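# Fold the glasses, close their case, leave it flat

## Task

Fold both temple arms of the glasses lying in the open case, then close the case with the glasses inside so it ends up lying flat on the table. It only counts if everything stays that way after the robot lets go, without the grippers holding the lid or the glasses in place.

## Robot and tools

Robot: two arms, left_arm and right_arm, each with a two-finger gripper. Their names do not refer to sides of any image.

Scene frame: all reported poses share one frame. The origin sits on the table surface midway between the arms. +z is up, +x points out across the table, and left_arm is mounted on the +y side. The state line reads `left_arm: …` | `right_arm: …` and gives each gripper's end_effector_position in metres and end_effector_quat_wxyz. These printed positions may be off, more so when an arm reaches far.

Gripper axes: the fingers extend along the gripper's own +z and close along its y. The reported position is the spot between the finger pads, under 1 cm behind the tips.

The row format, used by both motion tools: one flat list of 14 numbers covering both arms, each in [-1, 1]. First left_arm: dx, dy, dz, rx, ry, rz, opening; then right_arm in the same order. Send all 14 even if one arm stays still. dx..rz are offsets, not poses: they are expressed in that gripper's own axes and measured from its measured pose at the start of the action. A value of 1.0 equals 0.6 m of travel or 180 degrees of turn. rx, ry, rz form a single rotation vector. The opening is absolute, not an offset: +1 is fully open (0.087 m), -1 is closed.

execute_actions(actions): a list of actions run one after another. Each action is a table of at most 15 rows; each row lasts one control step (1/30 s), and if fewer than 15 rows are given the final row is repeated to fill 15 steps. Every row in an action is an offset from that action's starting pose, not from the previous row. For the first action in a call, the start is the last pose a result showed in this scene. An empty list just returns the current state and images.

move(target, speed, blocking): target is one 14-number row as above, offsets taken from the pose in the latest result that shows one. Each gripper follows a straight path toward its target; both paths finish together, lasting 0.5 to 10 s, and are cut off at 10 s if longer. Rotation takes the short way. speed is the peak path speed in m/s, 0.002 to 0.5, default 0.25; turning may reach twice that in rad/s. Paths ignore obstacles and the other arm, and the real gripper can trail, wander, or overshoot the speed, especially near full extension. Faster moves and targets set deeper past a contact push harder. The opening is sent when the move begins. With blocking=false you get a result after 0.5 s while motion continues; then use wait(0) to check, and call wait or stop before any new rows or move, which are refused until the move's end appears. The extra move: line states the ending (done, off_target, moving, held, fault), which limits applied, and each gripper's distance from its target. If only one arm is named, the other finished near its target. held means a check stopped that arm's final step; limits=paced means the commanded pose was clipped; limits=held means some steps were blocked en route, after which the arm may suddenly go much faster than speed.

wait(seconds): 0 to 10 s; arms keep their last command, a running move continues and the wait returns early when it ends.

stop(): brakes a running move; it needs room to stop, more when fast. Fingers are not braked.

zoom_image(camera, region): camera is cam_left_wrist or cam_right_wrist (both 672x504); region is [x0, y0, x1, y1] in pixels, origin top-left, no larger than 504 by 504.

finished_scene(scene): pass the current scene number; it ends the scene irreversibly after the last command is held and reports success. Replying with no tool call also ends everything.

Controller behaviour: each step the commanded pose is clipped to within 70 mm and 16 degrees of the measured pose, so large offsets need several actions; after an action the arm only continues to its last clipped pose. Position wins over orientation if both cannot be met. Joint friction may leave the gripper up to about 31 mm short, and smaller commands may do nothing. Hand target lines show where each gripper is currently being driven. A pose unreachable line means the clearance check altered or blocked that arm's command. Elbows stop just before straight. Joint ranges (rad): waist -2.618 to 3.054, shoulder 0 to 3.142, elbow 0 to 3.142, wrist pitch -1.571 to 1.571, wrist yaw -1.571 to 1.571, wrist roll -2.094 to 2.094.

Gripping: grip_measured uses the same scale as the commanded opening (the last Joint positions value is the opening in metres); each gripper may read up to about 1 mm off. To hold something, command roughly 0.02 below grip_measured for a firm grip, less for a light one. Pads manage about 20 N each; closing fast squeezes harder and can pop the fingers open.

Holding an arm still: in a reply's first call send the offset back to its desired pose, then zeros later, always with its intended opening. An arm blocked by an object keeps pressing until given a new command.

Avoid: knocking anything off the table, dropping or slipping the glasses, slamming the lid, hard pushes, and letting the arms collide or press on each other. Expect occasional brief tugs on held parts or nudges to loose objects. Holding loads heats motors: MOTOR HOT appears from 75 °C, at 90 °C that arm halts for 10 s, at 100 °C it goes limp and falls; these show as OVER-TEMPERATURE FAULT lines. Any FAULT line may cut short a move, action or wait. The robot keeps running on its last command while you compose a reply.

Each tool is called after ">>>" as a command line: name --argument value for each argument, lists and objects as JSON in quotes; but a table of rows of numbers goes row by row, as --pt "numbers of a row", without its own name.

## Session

>>> execute_actions --actions '[]'

Scene clock: 0.00 s.
left_arm: end_effector_position=(+0.3281, -0.0119, +0.2716) grip_measured=+0.978 end_effector_quat_wxyz=(+0.393, +0.662, +0.534, -0.349) | right_arm: end_effector_position=(+0.1127, -0.6972, +0.2334) grip_measured=+0.979 end_effector_quat_wxyz=(+0.077, -0.282, +0.936, -0.195)
Joint positions: left_arm=[-0.615  1.595  1.625 -0.926  0.963  0.965  0.087] | right_arm=[-1.44   1.648  1.76  -1.302 -0.19  -1.929  0.087]
Joint velocities: left_arm=[ 0.002 -0.002 -0.002 -0.125  0.051 -0.037  0.001] | right_arm=[-0.017  0.002  0.007 -0.051 -0.066 -0.007 -0.   ]
Hand target (left_arm): +0.328, -0.012, +0.272; +0.393, +0.662, +0.534, -0.349
Hand target (right_arm): +0.113, -0.697, +0.233; +0.077, -0.282, +0.936, -0.195

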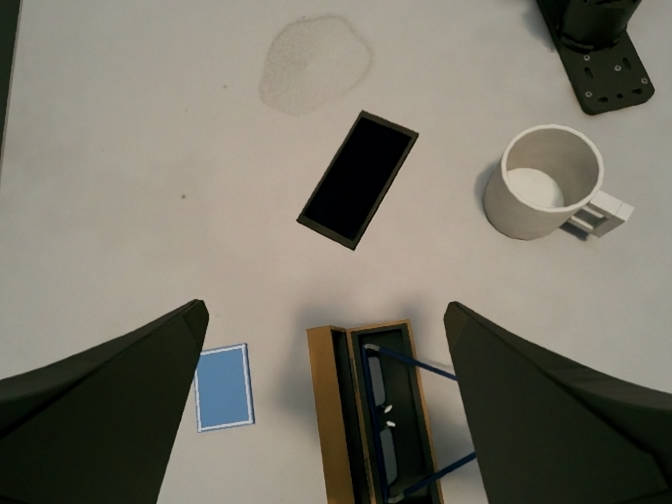

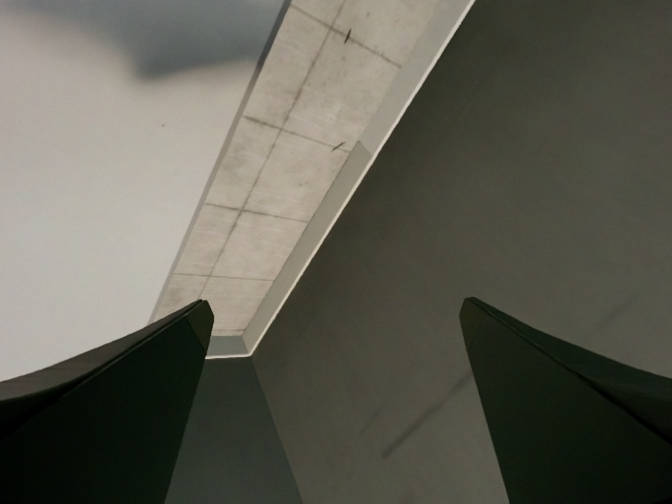

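>>> zoom_image --camera "cam_left_wrist" --region '[280, 300, 500, 504]'

Region (280, 300, 500, 504) of cam_left_wrist's 672x504 image, scaled by 2.291, with more detail than that image has; it fills the top 467 rows of this view, and the rest is white.

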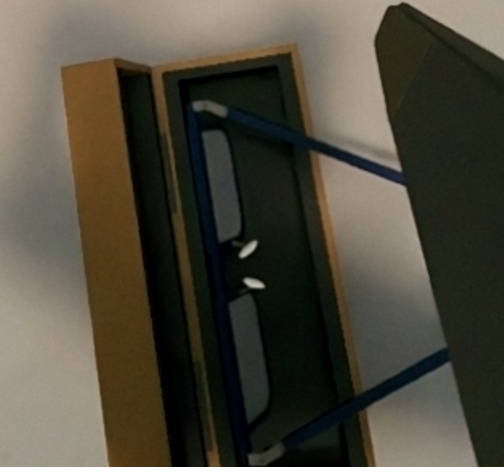

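>>> move --target '[0.3103,-0.2006,-0.0478,-0.2873,-0.2331,-0.8017,0.72, -0.8439,0.7307,0.0302,-0.3087,-0.4054,-0.1993,0.75]' --speed 0.5

Scene clock: 123.80 s.
left_arm: end_effector_position=(+0.2578, +0.1057, +0.1062) grip_measured=+0.720 end_effector_quat_wxyz=(+0.113, -0.568, +0.692, -0.432) | right_arm: end_effector_position=(+0.3167, -0.0919, +0.0445) grip_measured=+0.750 end_effector_quat_wxyz=(-0.386, +0.588, -0.584, -0.404)
Joint positions: left_arm=[-0.507  0.669  0.295 -0.291  0.222 -1.832  0.075] | right_arm=[ 0.22   1.708  0.764 -0.07  -1.113 -0.946  0.077]
Joint velocities: left_arm=[-0.017 -0.012  0.002 -0.037 -0.051  0.022 -0.001] | right_arm=[ 0.002 -0.007  0.002  0.095  0.022 -0.051  0.   ]
Hand target (left_arm): +0.253, +0.107, +0.099; +0.109, -0.574, +0.693, -0.422
Hand target (right_arm): +0.310, -0.090, +0.041; -0.382, +0.587, -0.585, -0.411
Off the commanded pose (left_arm): 0.013 m, 2 deg.
Off the commanded pose (right_arm): 0.012 m, 2 deg.
move: off_target (left_arm, right_arm)

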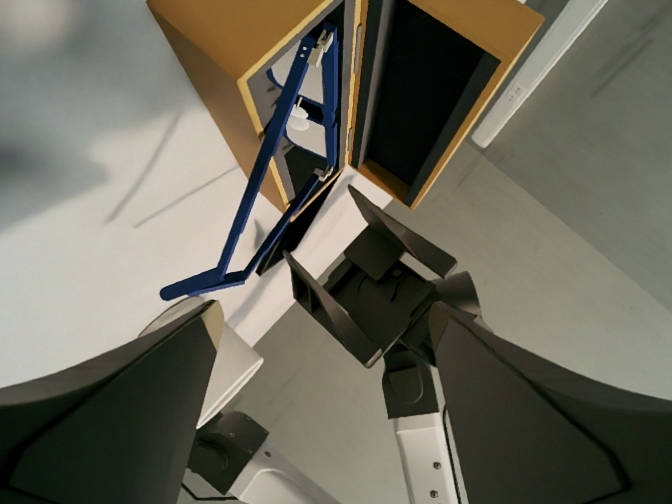

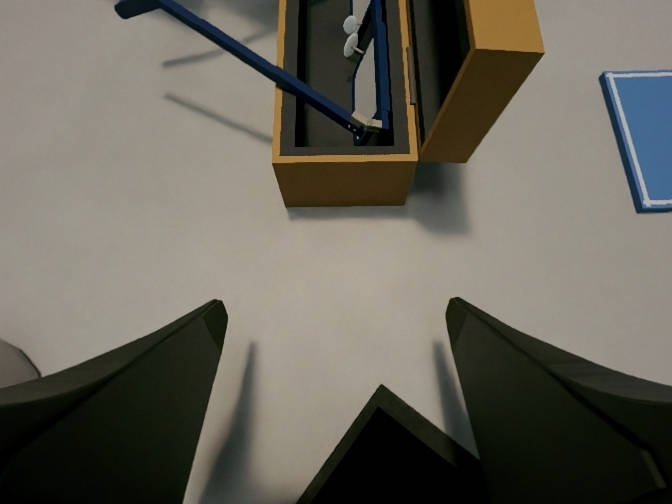

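>>> zoom_image --camera "cam_right_wrist" --region '[250, 0, 570, 240]'

>>> zoom_image --camera "cam_left_wrist" --region '[130, 0, 450, 330]'

Region (250, 0, 570, 240) of cam_right_wrist's 672x504 image, scaled by 1.575, with more detail than that image has; it fills the top 378 rows of this view, and the rest is white.

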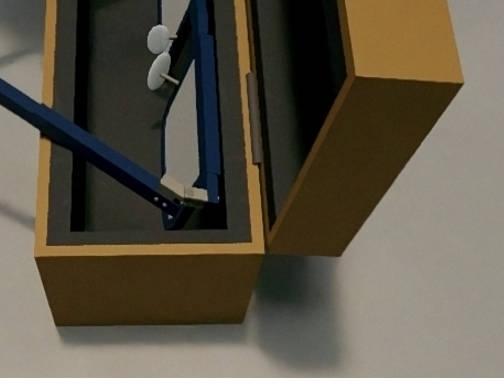

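Region (130, 0, 450, 330) of cam_left_wrist's 672x504 image, scaled by 1.527, with more detail than that image has; it fills the left 489 columns of this view, and the rest is white.

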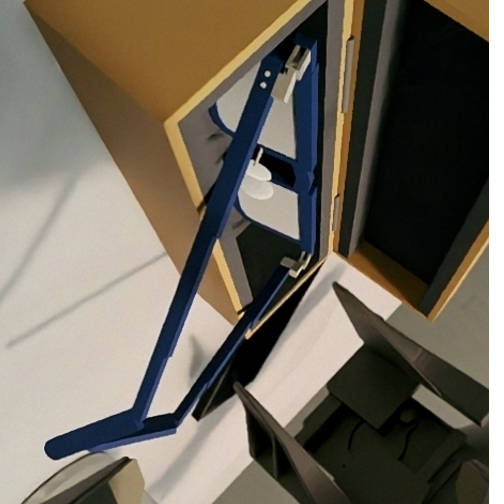

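>>> move --target '[-0.0149,0.0549,0.0996,0,0,0,1.0, 0.0292,0.0083,0.1124,0,-0.0444,0,0.75]' --speed 0.075

Scene clock: 209.73 s.
left_arm: end_effector_position=(+0.2833, +0.0825, +0.0573) grip_measured=+0.978 end_effector_quat_wxyz=(+0.120, -0.559, +0.688, -0.447) | right_arm: end_effector_position=(+0.3187, -0.0360, +0.0126) grip_measured=+0.750 end_effector_quat_wxyz=(-0.436, +0.564, -0.548, -0.438)
Joint positions: left_arm=[-0.589  1.076  0.152  0.306  0.161 -1.877  0.087] | right_arm=[ 0.354  1.967  0.64   0.765 -1.112 -0.525  0.077]
Joint velocities: left_arm=[-0.012  0.002 -0.012 -0.007 -0.081  0.022  0.   ] | right_arm=[ 0.012  0.007 -0.012  0.095 -0.051  0.095 -0.   ]
Hand target (left_arm): +0.277, +0.085, +0.044; +0.114, -0.567, +0.692, -0.431
Hand target (right_arm): +0.311, -0.037, +0.003; -0.425, +0.560, -0.556, -0.443
Off the commanded pose (left_arm): 0.016 m, 2 deg.
Off the commanded pose (right_arm): 0.013 m, 2 deg.
move: off_target (left_arm, right_arm)

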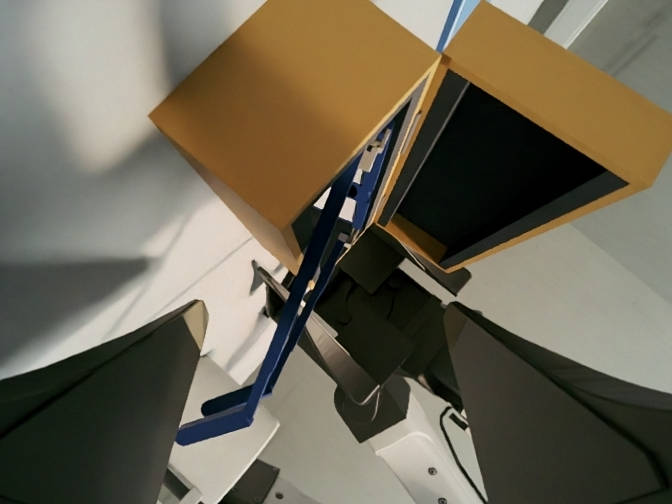

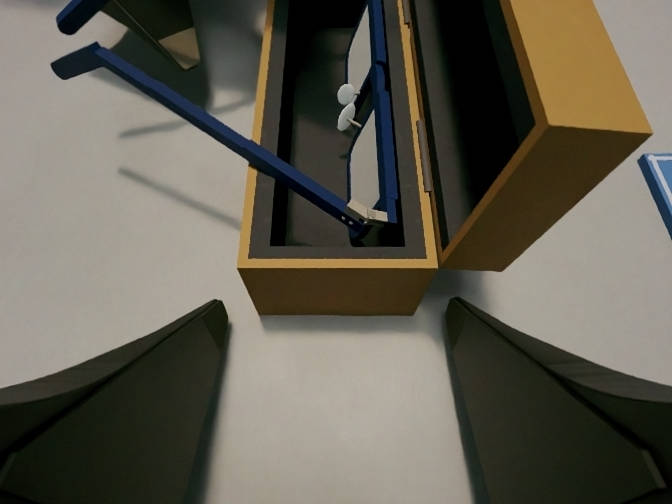

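>>> execute_actions --actions '[]'

Scene clock: 230.40 s.
left_arm: end_effector_position=(+0.2835, +0.0824, +0.0575) grip_measured=+0.978 end_effector_quat_wxyz=(+0.120, -0.558, +0.688, -0.447) | right_arm: end_effector_position=(+0.3188, -0.0359, +0.0128) grip_measured=+0.750 end_effector_quat_wxyz=(-0.436, +0.564, -0.547, -0.438)
Joint positions: left_arm=[-0.589  1.076  0.152  0.307  0.161 -1.877  0.087] | right_arm=[ 0.354  1.967  0.64   0.769 -1.112 -0.523  0.077]
Joint velocities: left_arm=[-0.012  0.002 -0.007 -0.007 -0.139  0.037 -0.001] | right_arm=[-0.002 -0.007  0.007 -0.066 -0.051 -0.066  0.   ]
Hand target (left_arm): +0.277, +0.085, +0.044; +0.114, -0.567, +0.692, -0.431
Hand target (right_arm): +0.310, -0.037, +0.003; -0.425, +0.560, -0.556, -0.443
Off the commanded pose (left_arm): 0.016 m, 2 deg.
Off the commanded pose (right_arm): 0.013 m, 2 deg.

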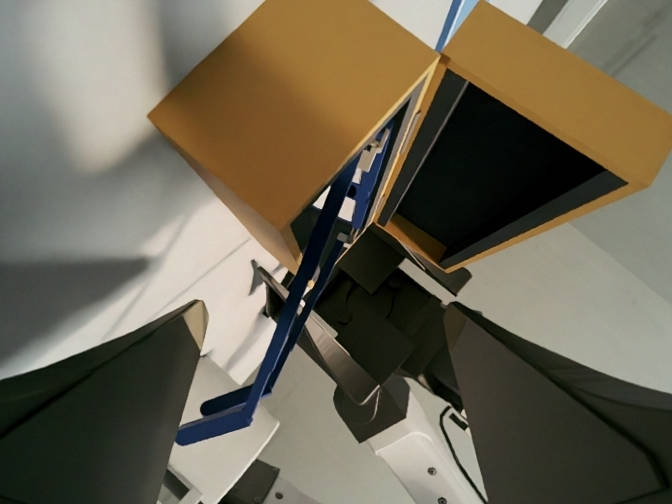

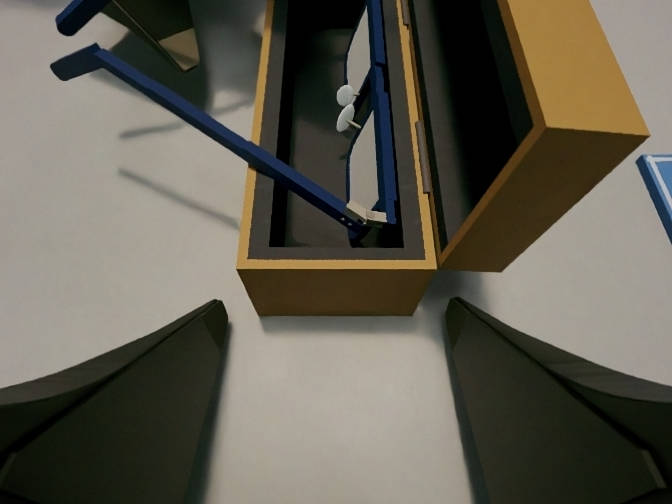

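>>> move --target '[-0.0054,-0.141,0.0098,0,0,0,1.0,-0.0062,-0.008,0.04225,0,0,0,0.75]' --speed 0.1

Scene clock: 315.33 s.
left_arm: end_effector_position=(+0.3436, +0.0823, +0.1241) grip_measured=+0.978 end_effector_quat_wxyz=(+0.130, -0.554, +0.682, -0.459) | right_arm: end_effector_position=(+0.3175, -0.0169, +0.0089) grip_measured=+0.750 end_effector_quat_wxyz=(-0.430, +0.563, -0.553, -0.440)
Joint positions: left_arm=[-0.472  1.159  0.477  0.085  0.25  -1.81   0.087] | right_arm=[ 0.413  2.003  0.668  0.813 -1.059 -0.463  0.077]
Joint velocities: left_arm=[-0.012 -0.012  0.007 -0.095  0.051  0.007 -0.   ] | right_arm=[-0.022  0.002  0.007  0.051 -0.007 -0.022  0.001]
Hand target (left_arm): +0.343, +0.083, +0.118; +0.119, -0.559, +0.687, -0.448
Hand target (right_arm): +0.323, -0.011, +0.011; -0.436, +0.564, -0.547, -0.438
Off the commanded pose (left_arm): 0.008 m, 2 deg.
Off the commanded pose (right_arm): 0.009 m, 1 deg.
move: done

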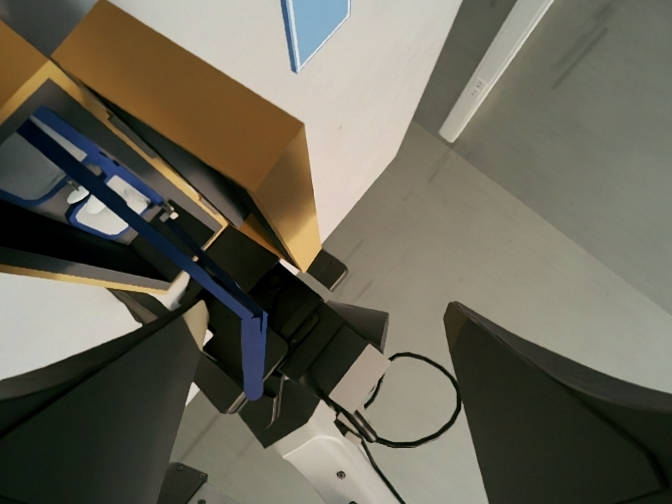

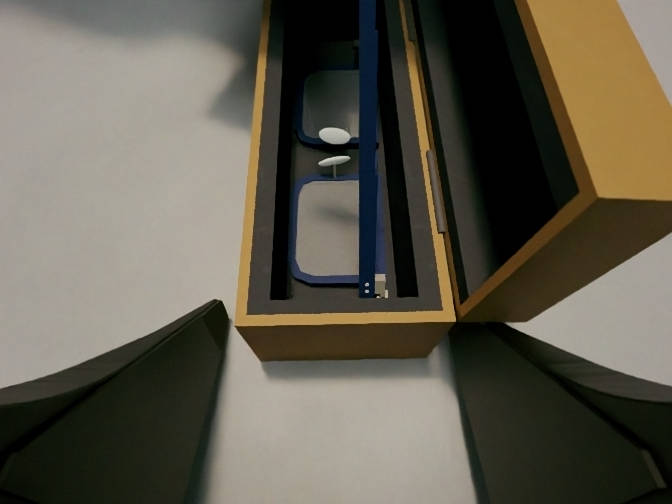

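>>> zoom_image --camera "cam_left_wrist" --region '[0, 60, 340, 420]'

>>> zoom_image --camera "cam_right_wrist" --region '[200, 0, 520, 370]'

Region (0, 60, 340, 420) of cam_left_wrist's 672x504 image, scaled by 1.400, with more detail than that image has.

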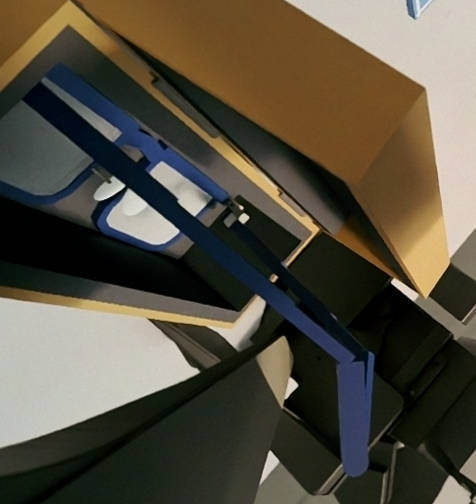

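Region (200, 0, 520, 370) of cam_right_wrist's 672x504 image, scaled by 1.362, with more detail than that image has; it fills the left 436 columns of this view, and the rest is white.

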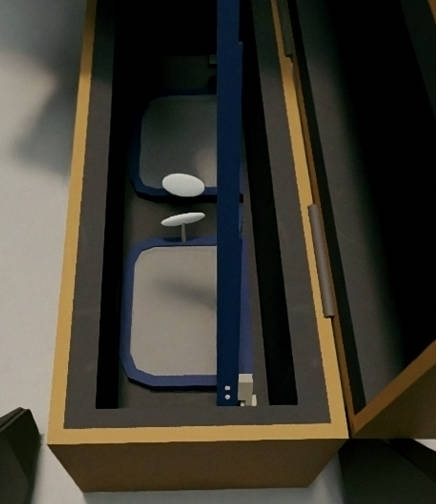

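>>> execute_actions --actions '[[ [-0.0008,0.0002,-0.0008,0,0,0,1.0,-0.0053,-0.0108,0.0104,0.0009,-0.0027,-0.0047,0.75], [-0.0031,0.0006,-0.003,0,0,0,1.0,-0.0055,-0.0121,0.011,0.0009,-0.0027,-0.0047,0.75], [-0.0064,0.0012,-0.0062,-0.0014,-0.0003,-0.0002,1.0,-0.0057,-0.0134,0.0116,0.0009,-0.0027,-0.0047,0.72], [-0.0104,0.0019,-0.0101,-0.0051,-0.001,-0.0009,1.0,-0.0058,-0.0146,0.01215,0.0009,-0.0027,-0.0047,0.68], [-0.0148,0.0028,-0.0143,-0.0108,-0.002,-0.0018,1.0,-0.0058,-0.0146,0.01215,0.0009,-0.0027,-0.0047,0.64], [-0.0192,0.0036,-0.0185,-0.0181,-0.0034,-0.003,1.0,-0.0058,-0.0146,0.01215,0.0009,-0.0027,-0.0047,0.6], [-0.0232,0.0043,-0.0224,-0.0265,-0.0049,-0.0044,1.0,-0.0058,-0.0146,0.01215,0.0009,-0.0027,-0.0047,0.56], [-0.0265,0.0049,-0.0256,-0.0355,-0.0066,-0.0059,1.0,-0.0058,-0.0146,0.01215,0.0009,-0.0027,-0.0047,0.52], [-0.0288,0.0053,-0.0278,-0.0447,-0.0083,-0.0075,1.0,-0.0058,-0.0146,0.01215,0.0009,-0.0027,-0.0047,0.48], [-0.0296,0.0055,-0.0286,-0.0537,-0.01,-0.009,1.0,-0.0058,-0.0146,0.01215,0.0009,-0.0027,-0.0047,0.45], [-0.0296,0.0055,-0.0286,-0.0621,-0.0115,-0.0104,1.0,-0.0058,-0.0146,0.01215,0.0009,-0.0027,-0.0047,0.42], [-0.0296,0.0055,-0.0286,-0.0694,-0.0129,-0.0116,1.0,-0.0058,-0.0146,0.01215,0.0009,-0.0027,-0.0047,0.4], [-0.0296,0.0055,-0.0286,-0.0751,-0.0139,-0.0125,0.85,-0.0058,-0.0146,0.01215,0.0009,-0.0027,-0.0047,0.38], [-0.0296,0.0055,-0.0286,-0.0788,-0.0146,-0.0132,0.7,-0.0058,-0.0146,0.01215,0.0009,-0.0027,-0.0047,0.36], [-0.0296,0.0055,-0.0286,-0.0802,-0.0149,-0.0134,0.55,-0.0058,-0.0146,0.01215,0.0009,-0.0027,-0.0047,0.345] ]]'

Scene clock: 435.83 s.
left_arm: end_effector_position=(+0.3510, +0.1034, +0.1480) grip_measured=+0.619 end_effector_quat_wxyz=(+0.113, -0.574, +0.696, -0.417) | right_arm: end_effector_position=(+0.3218, -0.0151, +0.0095) grip_measured=+0.352 end_effector_quat_wxyz=(-0.432, +0.563, -0.552, -0.438)
Joint positions: left_arm=[-0.378  1.154  0.668 -0.232  0.306 -1.739  0.071] | right_arm=[ 0.413  2.011  0.683  0.813 -1.056 -0.462  0.059]
Joint velocities: left_arm=[-0.007  0.188  0.579 -0.725  0.022  0.125 -0.121] | right_arm=[ 0.002  0.002  0.002 -0.037  0.007  0.007 -0.014]
Hand target (left_arm): +0.335, +0.106, +0.127; +0.069, -0.591, +0.716, -0.366
Hand target (right_arm): +0.326, -0.009, +0.011; -0.436, +0.565, -0.547, -0.438
Off the commanded pose (left_arm): 0.028 m, 9 deg.
Off the commanded pose (right_arm): 0.008 m, 1 deg.

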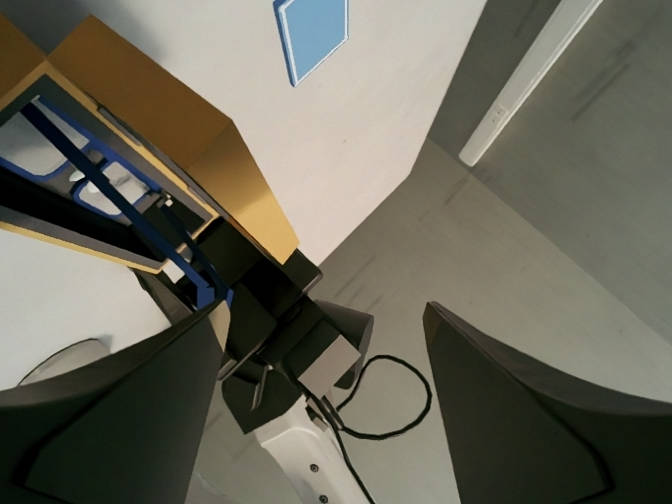

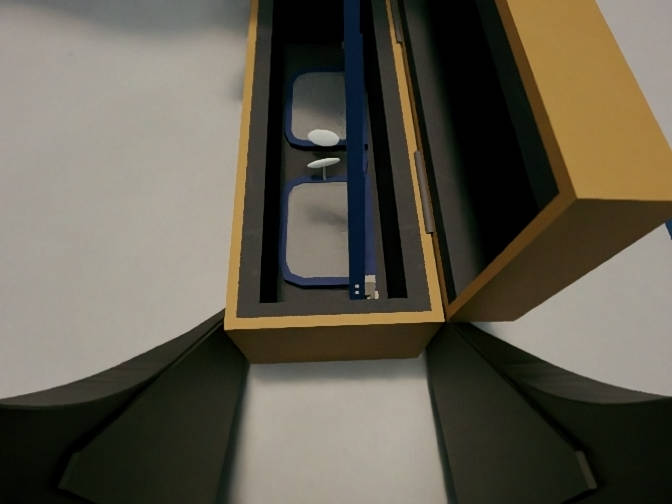

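>>> execute_actions --actions '[]'

Scene clock: 439.07 s.
left_arm: end_effector_position=(+0.3365, +0.1055, +0.1318) grip_measured=+0.550 end_effector_quat_wxyz=(+0.081, -0.587, +0.713, -0.375) | right_arm: end_effector_position=(+0.3218, -0.0151, +0.0095) grip_measured=+0.345 end_effector_quat_wxyz=(-0.432, +0.563, -0.552, -0.438)
Joint positions: left_arm=[-0.378  1.172  0.694 -0.358  0.313 -1.718  0.068] | right_arm=[ 0.413  2.011  0.683  0.813 -1.056 -0.462  0.059]
Joint velocities: left_arm=[ 0.007 -0.017 -0.002 -0.022  0.081  0.022  0.   ] | right_arm=[ 0.012  0.002 -0.002 -0.066  0.037 -0.081 -0.   ]
Hand target (left_arm): +0.335, +0.106, +0.127; +0.069, -0.591, +0.716, -0.366
Hand target (right_arm): +0.326, -0.009, +0.011; -0.436, +0.565, -0.547, -0.438
Off the commanded pose (left_arm): 0.007 m, 3 deg.
Off the commanded pose (right_arm): 0.008 m, 1 deg.

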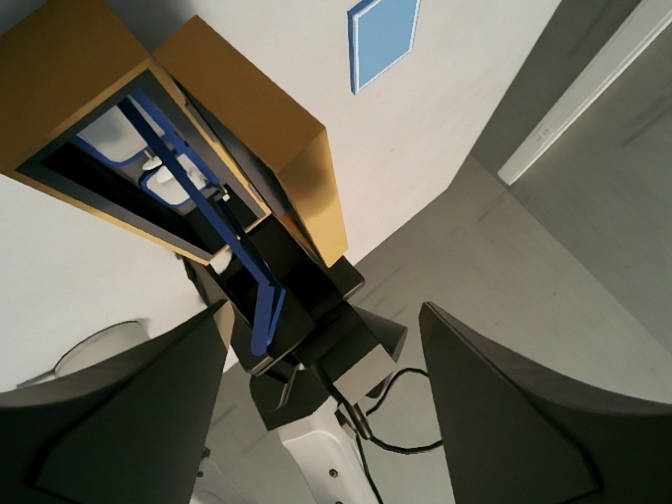

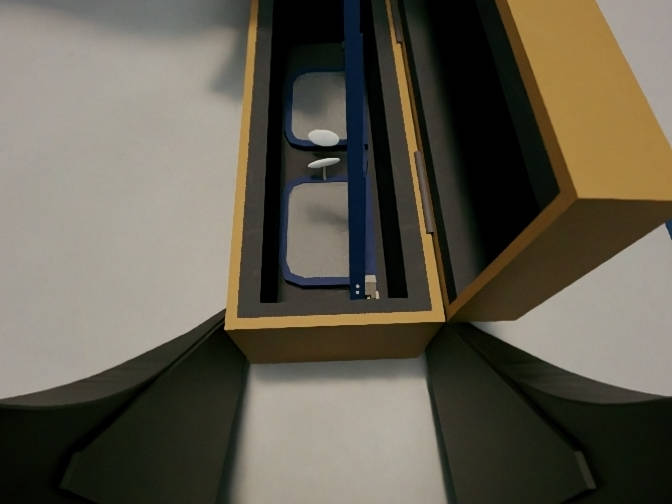

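>>> move --target '[-0.0256,0.0583,0.0467,-0.1349,-0.0219,-0.0216,-0.975,0,0,0,0,0,0,0.31]' --speed 0.22

Scene clock: 479.87 s.
left_arm: end_effector_position=(+0.3312, +0.1098, +0.0892) grip_measured=-0.975 end_effector_quat_wxyz=(-0.026, -0.629, +0.749, -0.208) | right_arm: end_effector_position=(+0.3218, -0.0151, +0.0095) grip_measured=+0.313 end_effector_quat_wxyz=(-0.432, +0.563, -0.552, -0.438)
Joint positions: left_arm=[-0.378  1.485  0.967 -0.742  0.291 -1.663  0.001] | right_arm=[ 0.413  2.011  0.683  0.813 -1.056 -0.462  0.057]
Joint velocities: left_arm=[ 0.007  0.007  0.012 -0.037  0.007  0.022 -0.   ] | right_arm=[ 0.007  0.002 -0.017 -0.095  0.007 -0.051 -0.002]
Hand target (left_arm): +0.329, +0.108, +0.086; -0.029, -0.626, +0.754, -0.196
Hand target (right_arm): +0.322, -0.015, +0.009; -0.432, +0.563, -0.552, -0.438
Off the commanded pose (left_arm): 0.005 m, 1 deg.
Off the commanded pose (right_arm): 0.000 m, 0 deg.
move: done

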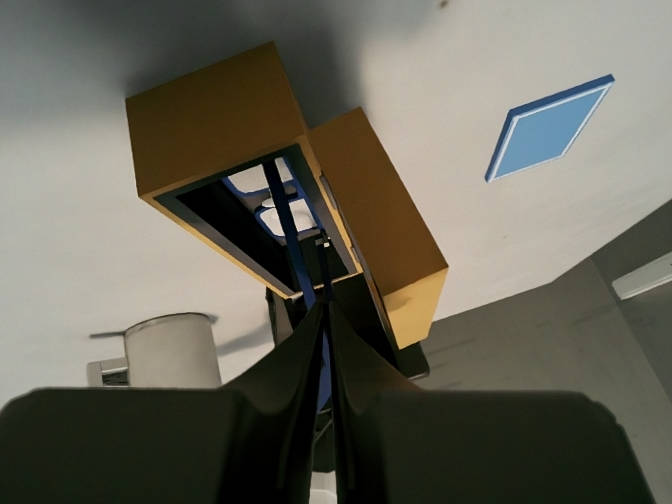

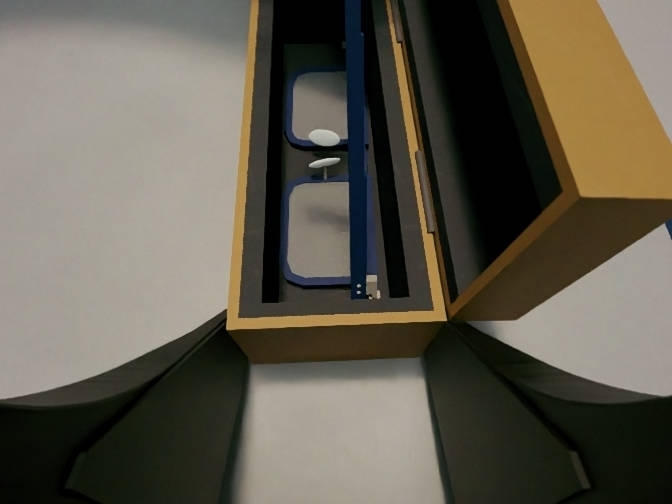

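>>> zoom_image --camera "cam_left_wrist" --region '[210, 130, 450, 420]'

Region (210, 130, 450, 420) of cam_left_wrist's 672x504 image, scaled by 1.738, with more detail than that image has; it fills the left 417 columns of this view, and the rest is white.

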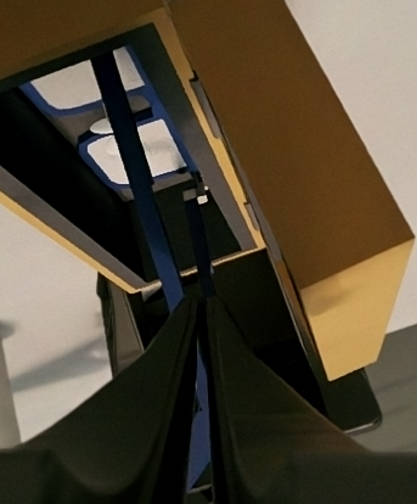

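>>> zoom_image --camera "cam_left_wrist" --region '[240, 250, 480, 410]'

Region (240, 250, 480, 410) of cam_left_wrist's 672x504 image, scaled by 2.100, with more detail than that image has.

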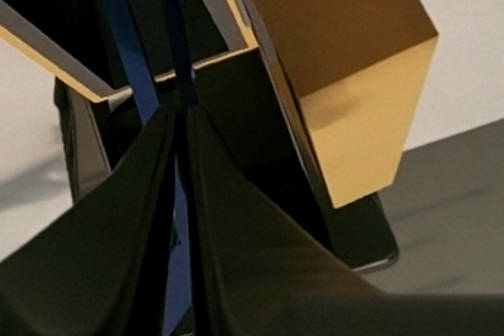

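>>> move --target '[-0.0071,0.0243,0.0171,0.0738,-0.0277,-0.0169,-0.955,0,0,0,0,0,0,0.29]' --speed 0.2

Scene clock: 601.17 s.
left_arm: end_effector_position=(+0.3259, +0.1119, +0.0779) grip_measured=-0.955 end_effector_quat_wxyz=(+0.072, -0.655, +0.702, -0.270) | right_arm: end_effector_position=(+0.3218, -0.0151, +0.0095) grip_measured=+0.304 end_effector_quat_wxyz=(-0.432, +0.563, -0.552, -0.438)
Joint positions: left_arm=[-0.46   1.269  0.676 -0.426  0.137 -1.841  0.002] | right_arm=[ 0.413  2.011  0.683  0.813 -1.056 -0.462  0.057]
Joint velocities: left_arm=[-0.002 -0.017 -0.007 -0.022  0.022 -0.022  0.   ] | right_arm=[ 0.002 -0.007  0.007 -0.051  0.007  0.081  0.   ]
Hand target (left_arm): +0.321, +0.113, +0.074; -0.074, +0.656, -0.702, +0.267
Hand target (right_arm): +0.322, -0.015, +0.009; -0.432, +0.563, -0.552, -0.438
Off the commanded pose (left_arm): 0.006 m, 1 deg.
Off the commanded pose (right_arm): 0.000 m, 0 deg.
move: done

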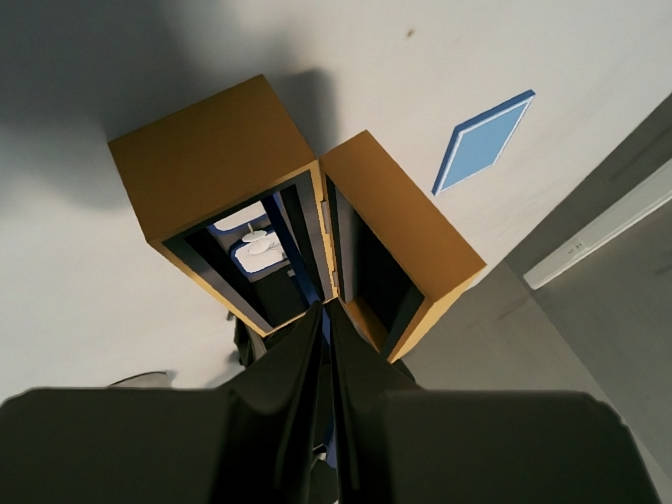

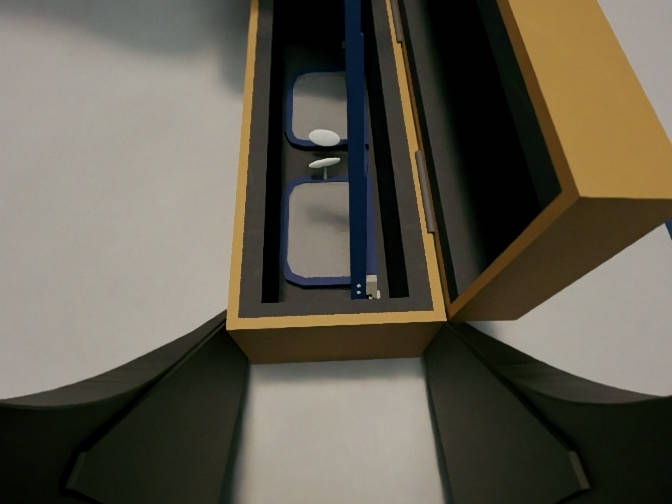

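Prediction matched well. Checking alignment.

>>> zoom_image --camera "cam_left_wrist" --region '[230, 170, 410, 390]'

Region (230, 170, 410, 390) of cam_left_wrist's 672x504 image, scaled by 2.291, with more detail than that image has; it fills the left 412 columns of this view, and the rest is white.

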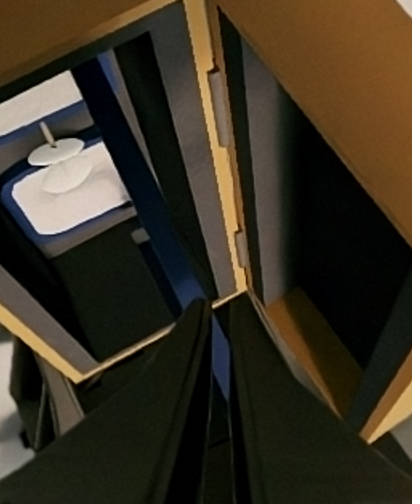

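>>> move --target '[0.0418,0.0394,0.0864,-0.0293,-0.0032,-0.0059,-0.965,0,0,0,0,0,0,0.283]' --speed 0.08

Scene clock: 654.37 s.
left_arm: end_effector_position=(+0.3259, +0.0737, +0.0359) grip_measured=-0.965 end_effector_quat_wxyz=(+0.046, -0.661, +0.708, -0.243) | right_arm: end_effector_position=(+0.3217, -0.0151, +0.0095) grip_measured=+0.304 end_effector_quat_wxyz=(-0.432, +0.562, -0.552, -0.438)
Joint positions: left_arm=[-0.597  1.463  0.676 -0.292  0.093 -1.964  0.002] | right_arm=[ 0.413  2.011  0.683  0.813 -1.056 -0.461  0.057]
Joint velocities: left_arm=[ 0.007 -0.022  0.017  0.022 -0.022 -0.007 -0.   ] | right_arm=[-0.002 -0.022 -0.007 -0.007  0.022  0.051 -0.001]
Hand target (left_arm): +0.325, +0.073, +0.030; -0.046, +0.664, -0.708, +0.235
Hand target (right_arm): +0.322, -0.015, +0.009; -0.432, +0.563, -0.552, -0.438
Off the commanded pose (left_arm): 0.007 m, 1 deg.
Off the commanded pose (right_arm): 0.000 m, 0 deg.
move: done

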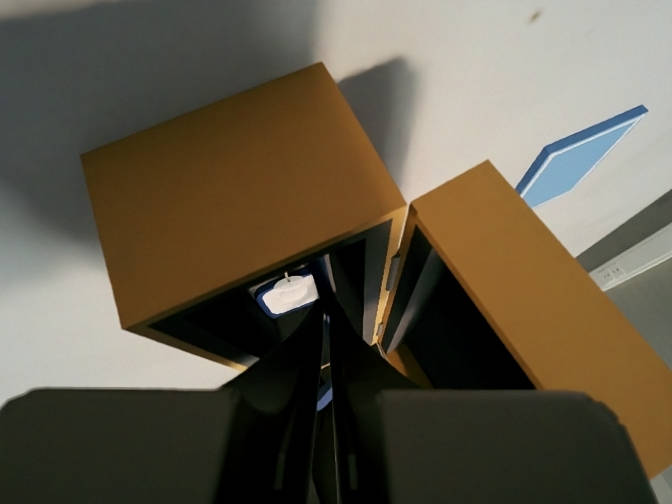

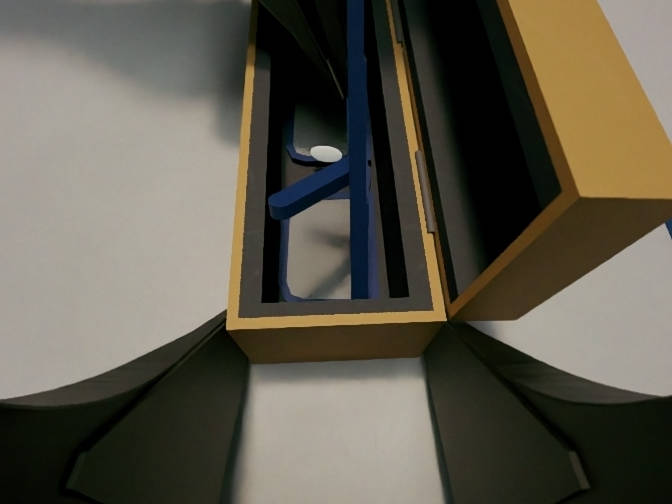

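>>> execute_actions --actions '[[ [-0.0012,0.0053,0.0101,-0.0037,-0.0034,-0.0008,-0.965,0,0,0,0,0,0,0.283], [-0.0003,0.0056,0.0111,-0.0037,-0.0034,-0.0008,-0.965,0,0,0,0,0,0,0.283], [0.0012,0.0061,0.0127,-0.0037,-0.0034,-0.0008,-0.965,0,0,0,0,0,0,0.283], [0.0031,0.0067,0.0148,-0.0037,-0.0034,-0.0008,-0.965,0,0,0,0,0,0,0.283], [0.0052,0.0073,0.017,-0.0037,-0.0034,-0.0008,-0.965,0,0,0,0,0,0,0.283], [0.0075,0.0081,0.0195,-0.0037,-0.0034,-0.0008,-0.965,0,0,0,0,0,0,0.283], [0.0097,0.0088,0.0219,-0.0037,-0.0034,-0.0008,-0.965,0,0,0,0,0,0,0.283], [0.0118,0.0094,0.0241,-0.0037,-0.0034,-0.0008,-0.965,0,0,0,0,0,0,0.283], [0.0137,0.01,0.0262,-0.0037,-0.0034,-0.0008,-0.965,0,0,0,0,0,0,0.283], [0.0152,0.0105,0.0278,-0.0037,-0.0034,-0.0008,-0.965,0,0,0,0,0,0,0.283], [0.0161,0.0108,0.0288,-0.0037,-0.0034,-0.0008,-0.965,0,0,0,0,0,0,0.283], [0.0165,0.0109,0.0292,-0.0037,-0.0034,-0.0008,-0.965,0,0,0,0,0,0,0.283] ]]'

Scene clock: 697.73 s.
left_arm: end_effector_position=(+0.3250, +0.0603, +0.0264) grip_measured=-0.965 end_effector_quat_wxyz=(+0.044, -0.659, +0.711, -0.241) | right_arm: end_effector_position=(+0.3217, -0.0151, +0.0095) grip_measured=+0.304 end_effector_quat_wxyz=(-0.432, +0.562, -0.552, -0.438)
Joint positions: left_arm=[-0.646  1.512  0.676 -0.245  0.073 -2.001  0.002] | right_arm=[ 0.413  2.011  0.683  0.813 -1.056 -0.461  0.057]
Joint velocities: left_arm=[-0.002 -0.007  0.027  0.037 -0.022 -0.051 -0.001] | right_arm=[ 0.002 -0.007 -0.002 -0.022 -0.037 -0.022 -0.001]
Hand target (left_arm): +0.325, +0.060, +0.021; -0.046, +0.663, -0.709, +0.235
Hand target (right_arm): +0.322, -0.015, +0.009; -0.432, +0.563, -0.552, -0.438
Off the commanded pose (left_arm): 0.006 m, 1 deg.
Off the commanded pose (right_arm): 0.000 m, 0 deg.

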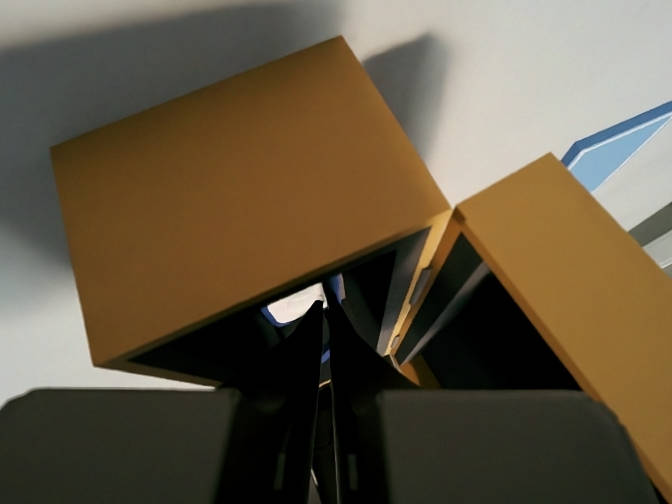

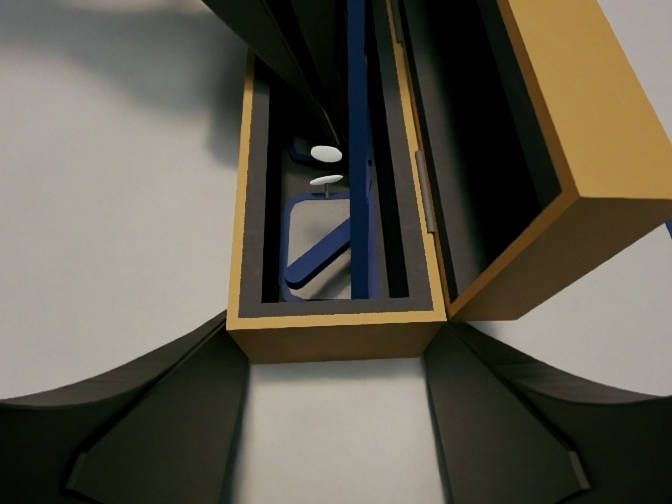

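>>> zoom_image --camera "cam_right_wrist" --region '[230, 60, 450, 330]'

Region (230, 60, 450, 330) of cam_right_wrist's 672x504 image, scaled by 1.867, with more detail than that image has; it fills the left 411 columns of this view, and the rest is white.

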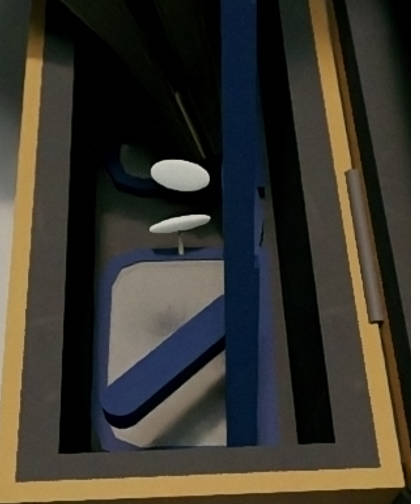

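>>> move --target '[0.0451,-0.0473,-0.1995,0,0,0,-0.975,0,0,0,0,0,0,0.283]' --speed 0.2

Scene clock: 816.60 s.
left_arm: end_effector_position=(+0.3051, +0.0714, +0.1476) grip_measured=-0.975 end_effector_quat_wxyz=(+0.046, -0.661, +0.708, -0.244) | right_arm: end_effector_position=(+0.3217, -0.0151, +0.0095) grip_measured=+0.304 end_effector_quat_wxyz=(-0.432, +0.562, -0.552, -0.438)
Joint positions: left_arm=[-0.646  1.249  0.976 -0.801  0.071 -2.007  0.001] | right_arm=[ 0.413  2.011  0.683  0.813 -1.056 -0.461  0.057]
Joint velocities: left_arm=[ 0.022  0.017 -0.022 -0.051 -0.007  0.007 -0.   ] | right_arm=[-0.012  0.002  0.007  0.095  0.037  0.051  0.   ]
Hand target (left_arm): +0.302, +0.070, +0.150; -0.044, +0.659, -0.711, +0.241
Hand target (right_arm): +0.322, -0.015, +0.009; -0.432, +0.562, -0.552, -0.438
Off the commanded pose (left_arm): 0.005 m, 1 deg.
Off the commanded pose (right_arm): 0.000 m, 0 deg.
move: done

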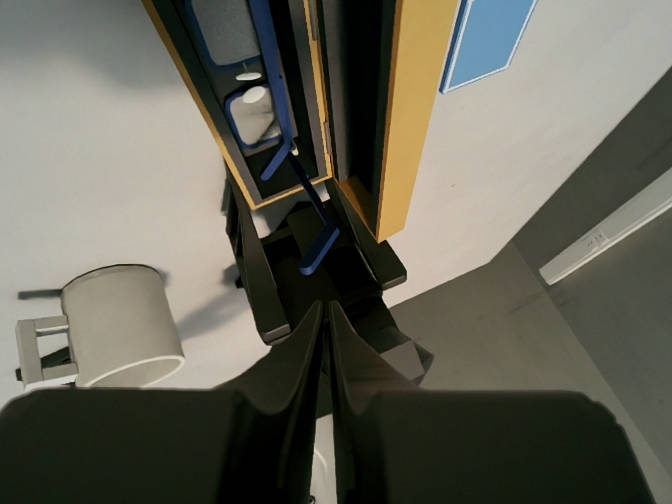

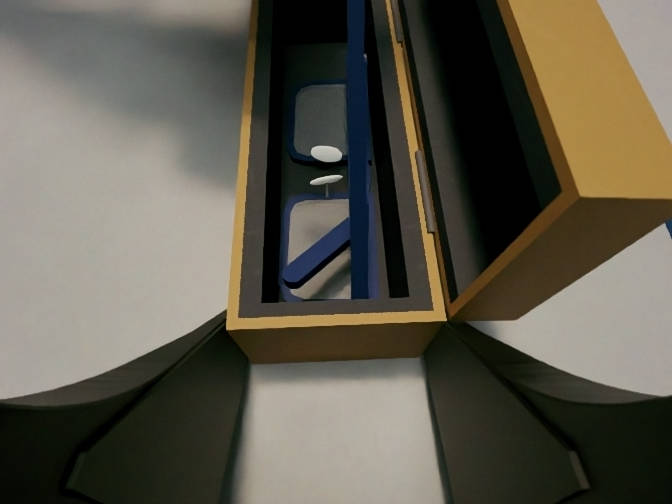

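>>> execute_actions --actions '[]'

Scene clock: 835.43 s.
left_arm: end_effector_position=(+0.3048, +0.0716, +0.1474) grip_measured=-0.975 end_effector_quat_wxyz=(+0.046, -0.661, +0.708, -0.243) | right_arm: end_effector_position=(+0.3217, -0.0151, +0.0095) grip_measured=+0.304 end_effector_quat_wxyz=(-0.432, +0.562, -0.552, -0.438)
Joint positions: left_arm=[-0.646  1.249  0.976 -0.802  0.071 -2.007  0.001] | right_arm=[ 0.413  2.011  0.683  0.813 -1.056 -0.461  0.057]
Joint velocities: left_arm=[ 0.012 -0.002 -0.007 -0.051 -0.022  0.095 -0.001] | right_arm=[-0.002 -0.007  0.007 -0.037  0.022  0.037  0.   ]
Hand target (left_arm): +0.302, +0.070, +0.150; -0.044, +0.659, -0.711, +0.241
Hand target (right_arm): +0.322, -0.015, +0.009; -0.432, +0.562, -0.552, -0.438
Off the commanded pose (left_arm): 0.005 m, 0 deg.
Off the commanded pose (right_arm): 0.000 m, 0 deg.

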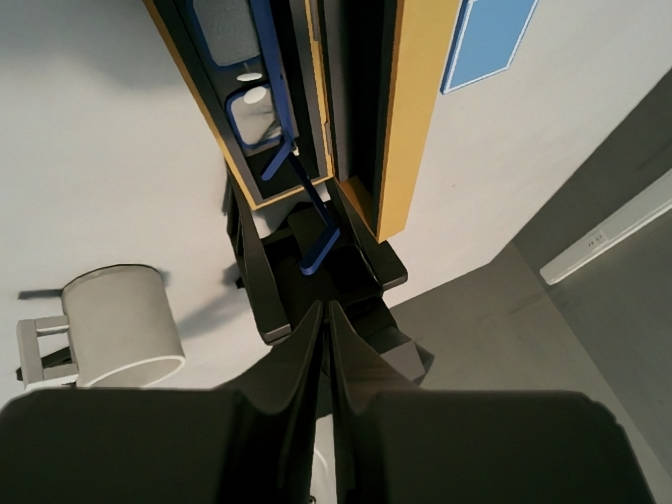

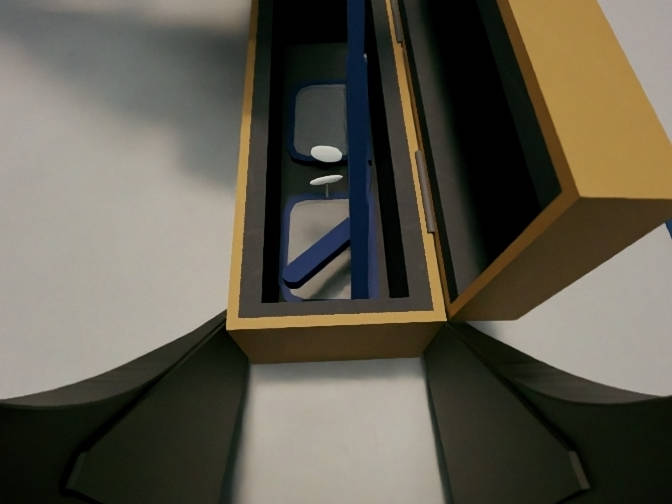

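>>> zoom_image --camera "cam_left_wrist" --region '[220, 100, 420, 320]'

Region (220, 100, 420, 320) of cam_left_wrist's 672x504 image, scaled by 2.291, with more detail than that image has; it fills the left 458 columns of this view, and the rest is white.

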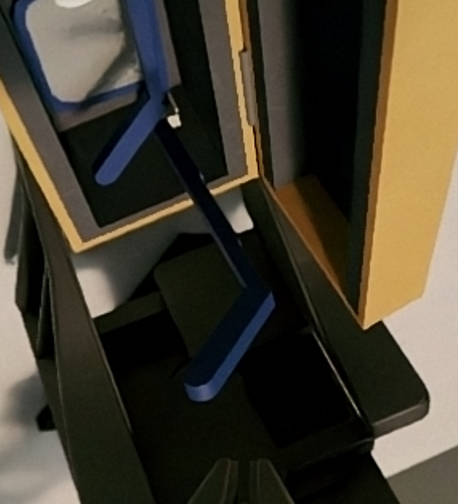

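>>> execute_actions --actions '[[[0.0008,0.0001,0.0007,0,0,0.0003,-0.975,0,0,0,0,0,0,0.283],[0.0031,0.0005,0.0026,0,0,0.0011,-0.975,0,0,0,0,0,0,0.283],[0.0068,0.0010,0.0057,0,0,0.0024,-0.975,0,0,0,0,0,0,0.283],[0.0119,0.0018,0.0099,0,0,0.0041,-0.975,0,0,0,0,0,0,0.283],[0.0180,0.0027,0.0150,0,0,0.0063,-0.975,0,0,0,0,0,0,0.283],[0.0248,0.0037,0.0207,0,0,0.0086,-0.975,0,0,0,0,0,0,0.283],[0.0323,0.0048,0.0269,0,0,0.0112,-0.975,0,0,0,0,0,0,0.283],[0.0397,0.0059,0.0331,0,0,0.0138,-0.975,0,0,0,0,0,0,0.283],[0.0472,0.0070,0.0393,0,0,0.0164,-0.975,0,0,0,0,0,0,0.283],[0.0540,0.0080,0.0450,0,0,0.0188,-0.975,0,0,0,0,0,0,0.283],[0.0601,0.0089,0.0501,0,0,0.0209,-0.975,0,0,0,0,0,0,0.283],[0.0652,0.0097,0.0543,0,0,0.0226,-0.975,0,0,0,0,0,0,0.283],[0.0689,0.0102,0.0574,0,0,0.0239,-0.975,0,0,0,0,0,0,0.283],[0.0712,0.0106,0.0593,0,0,0.0247,-0.975,0,0,0,0,0,0,0.283],[0.0720,0.0107,0.0600,0,0,0.0250,-0.975,0,0,0,0,0,0,0.283]]]'

Scene clock: 955.93 s.
left_arm: end_effector_position=(+0.2970, +0.0259, +0.1242) grip_measured=-0.975 end_effector_quat_wxyz=(+0.045, -0.627, +0.741, -0.234) | right_arm: end_effector_position=(+0.3217, -0.0151, +0.0095) grip_measured=+0.304 end_effector_quat_wxyz=(-0.432, +0.562, -0.552, -0.438)
Joint positions: left_arm=[-0.805  1.358  0.976 -0.707  0.016 -2.055  0.001] | right_arm=[ 0.413  2.011  0.683  0.813 -1.056 -0.461  0.057]
Joint velocities: left_arm=[-0.159  0.242 -0.012  0.212 -0.154 -0.081 -0.   ] | right_arm=[-0.002  0.002 -0.007 -0.022  0.051  0.066  0.   ]
Hand target (left_arm): +0.306, +0.020, +0.125; +0.057, -0.632, +0.734, -0.242
Hand target (right_arm): +0.322, -0.015, +0.009; -0.432, +0.562, -0.552, -0.438
Off the commanded pose (left_arm): 0.012 m, 2 deg.
Off the commanded pose (right_arm): 0.000 m, 0 deg.

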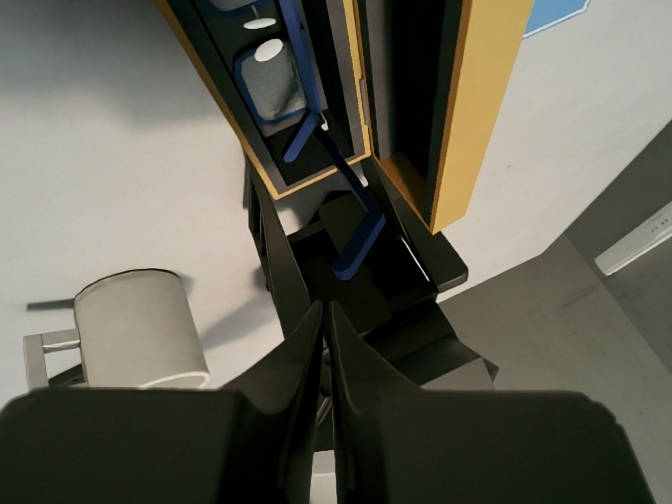

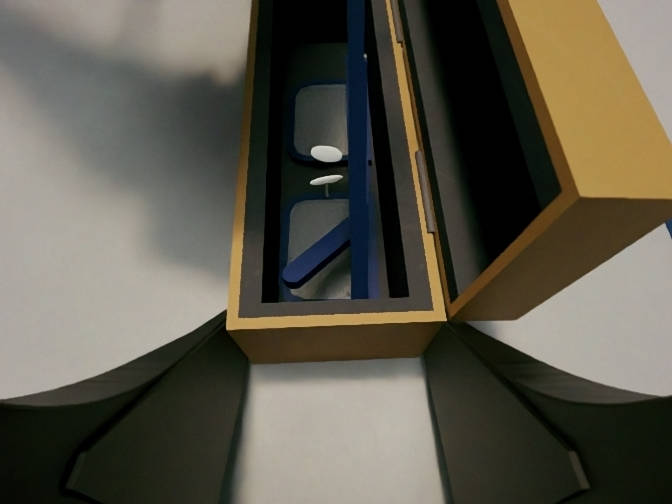

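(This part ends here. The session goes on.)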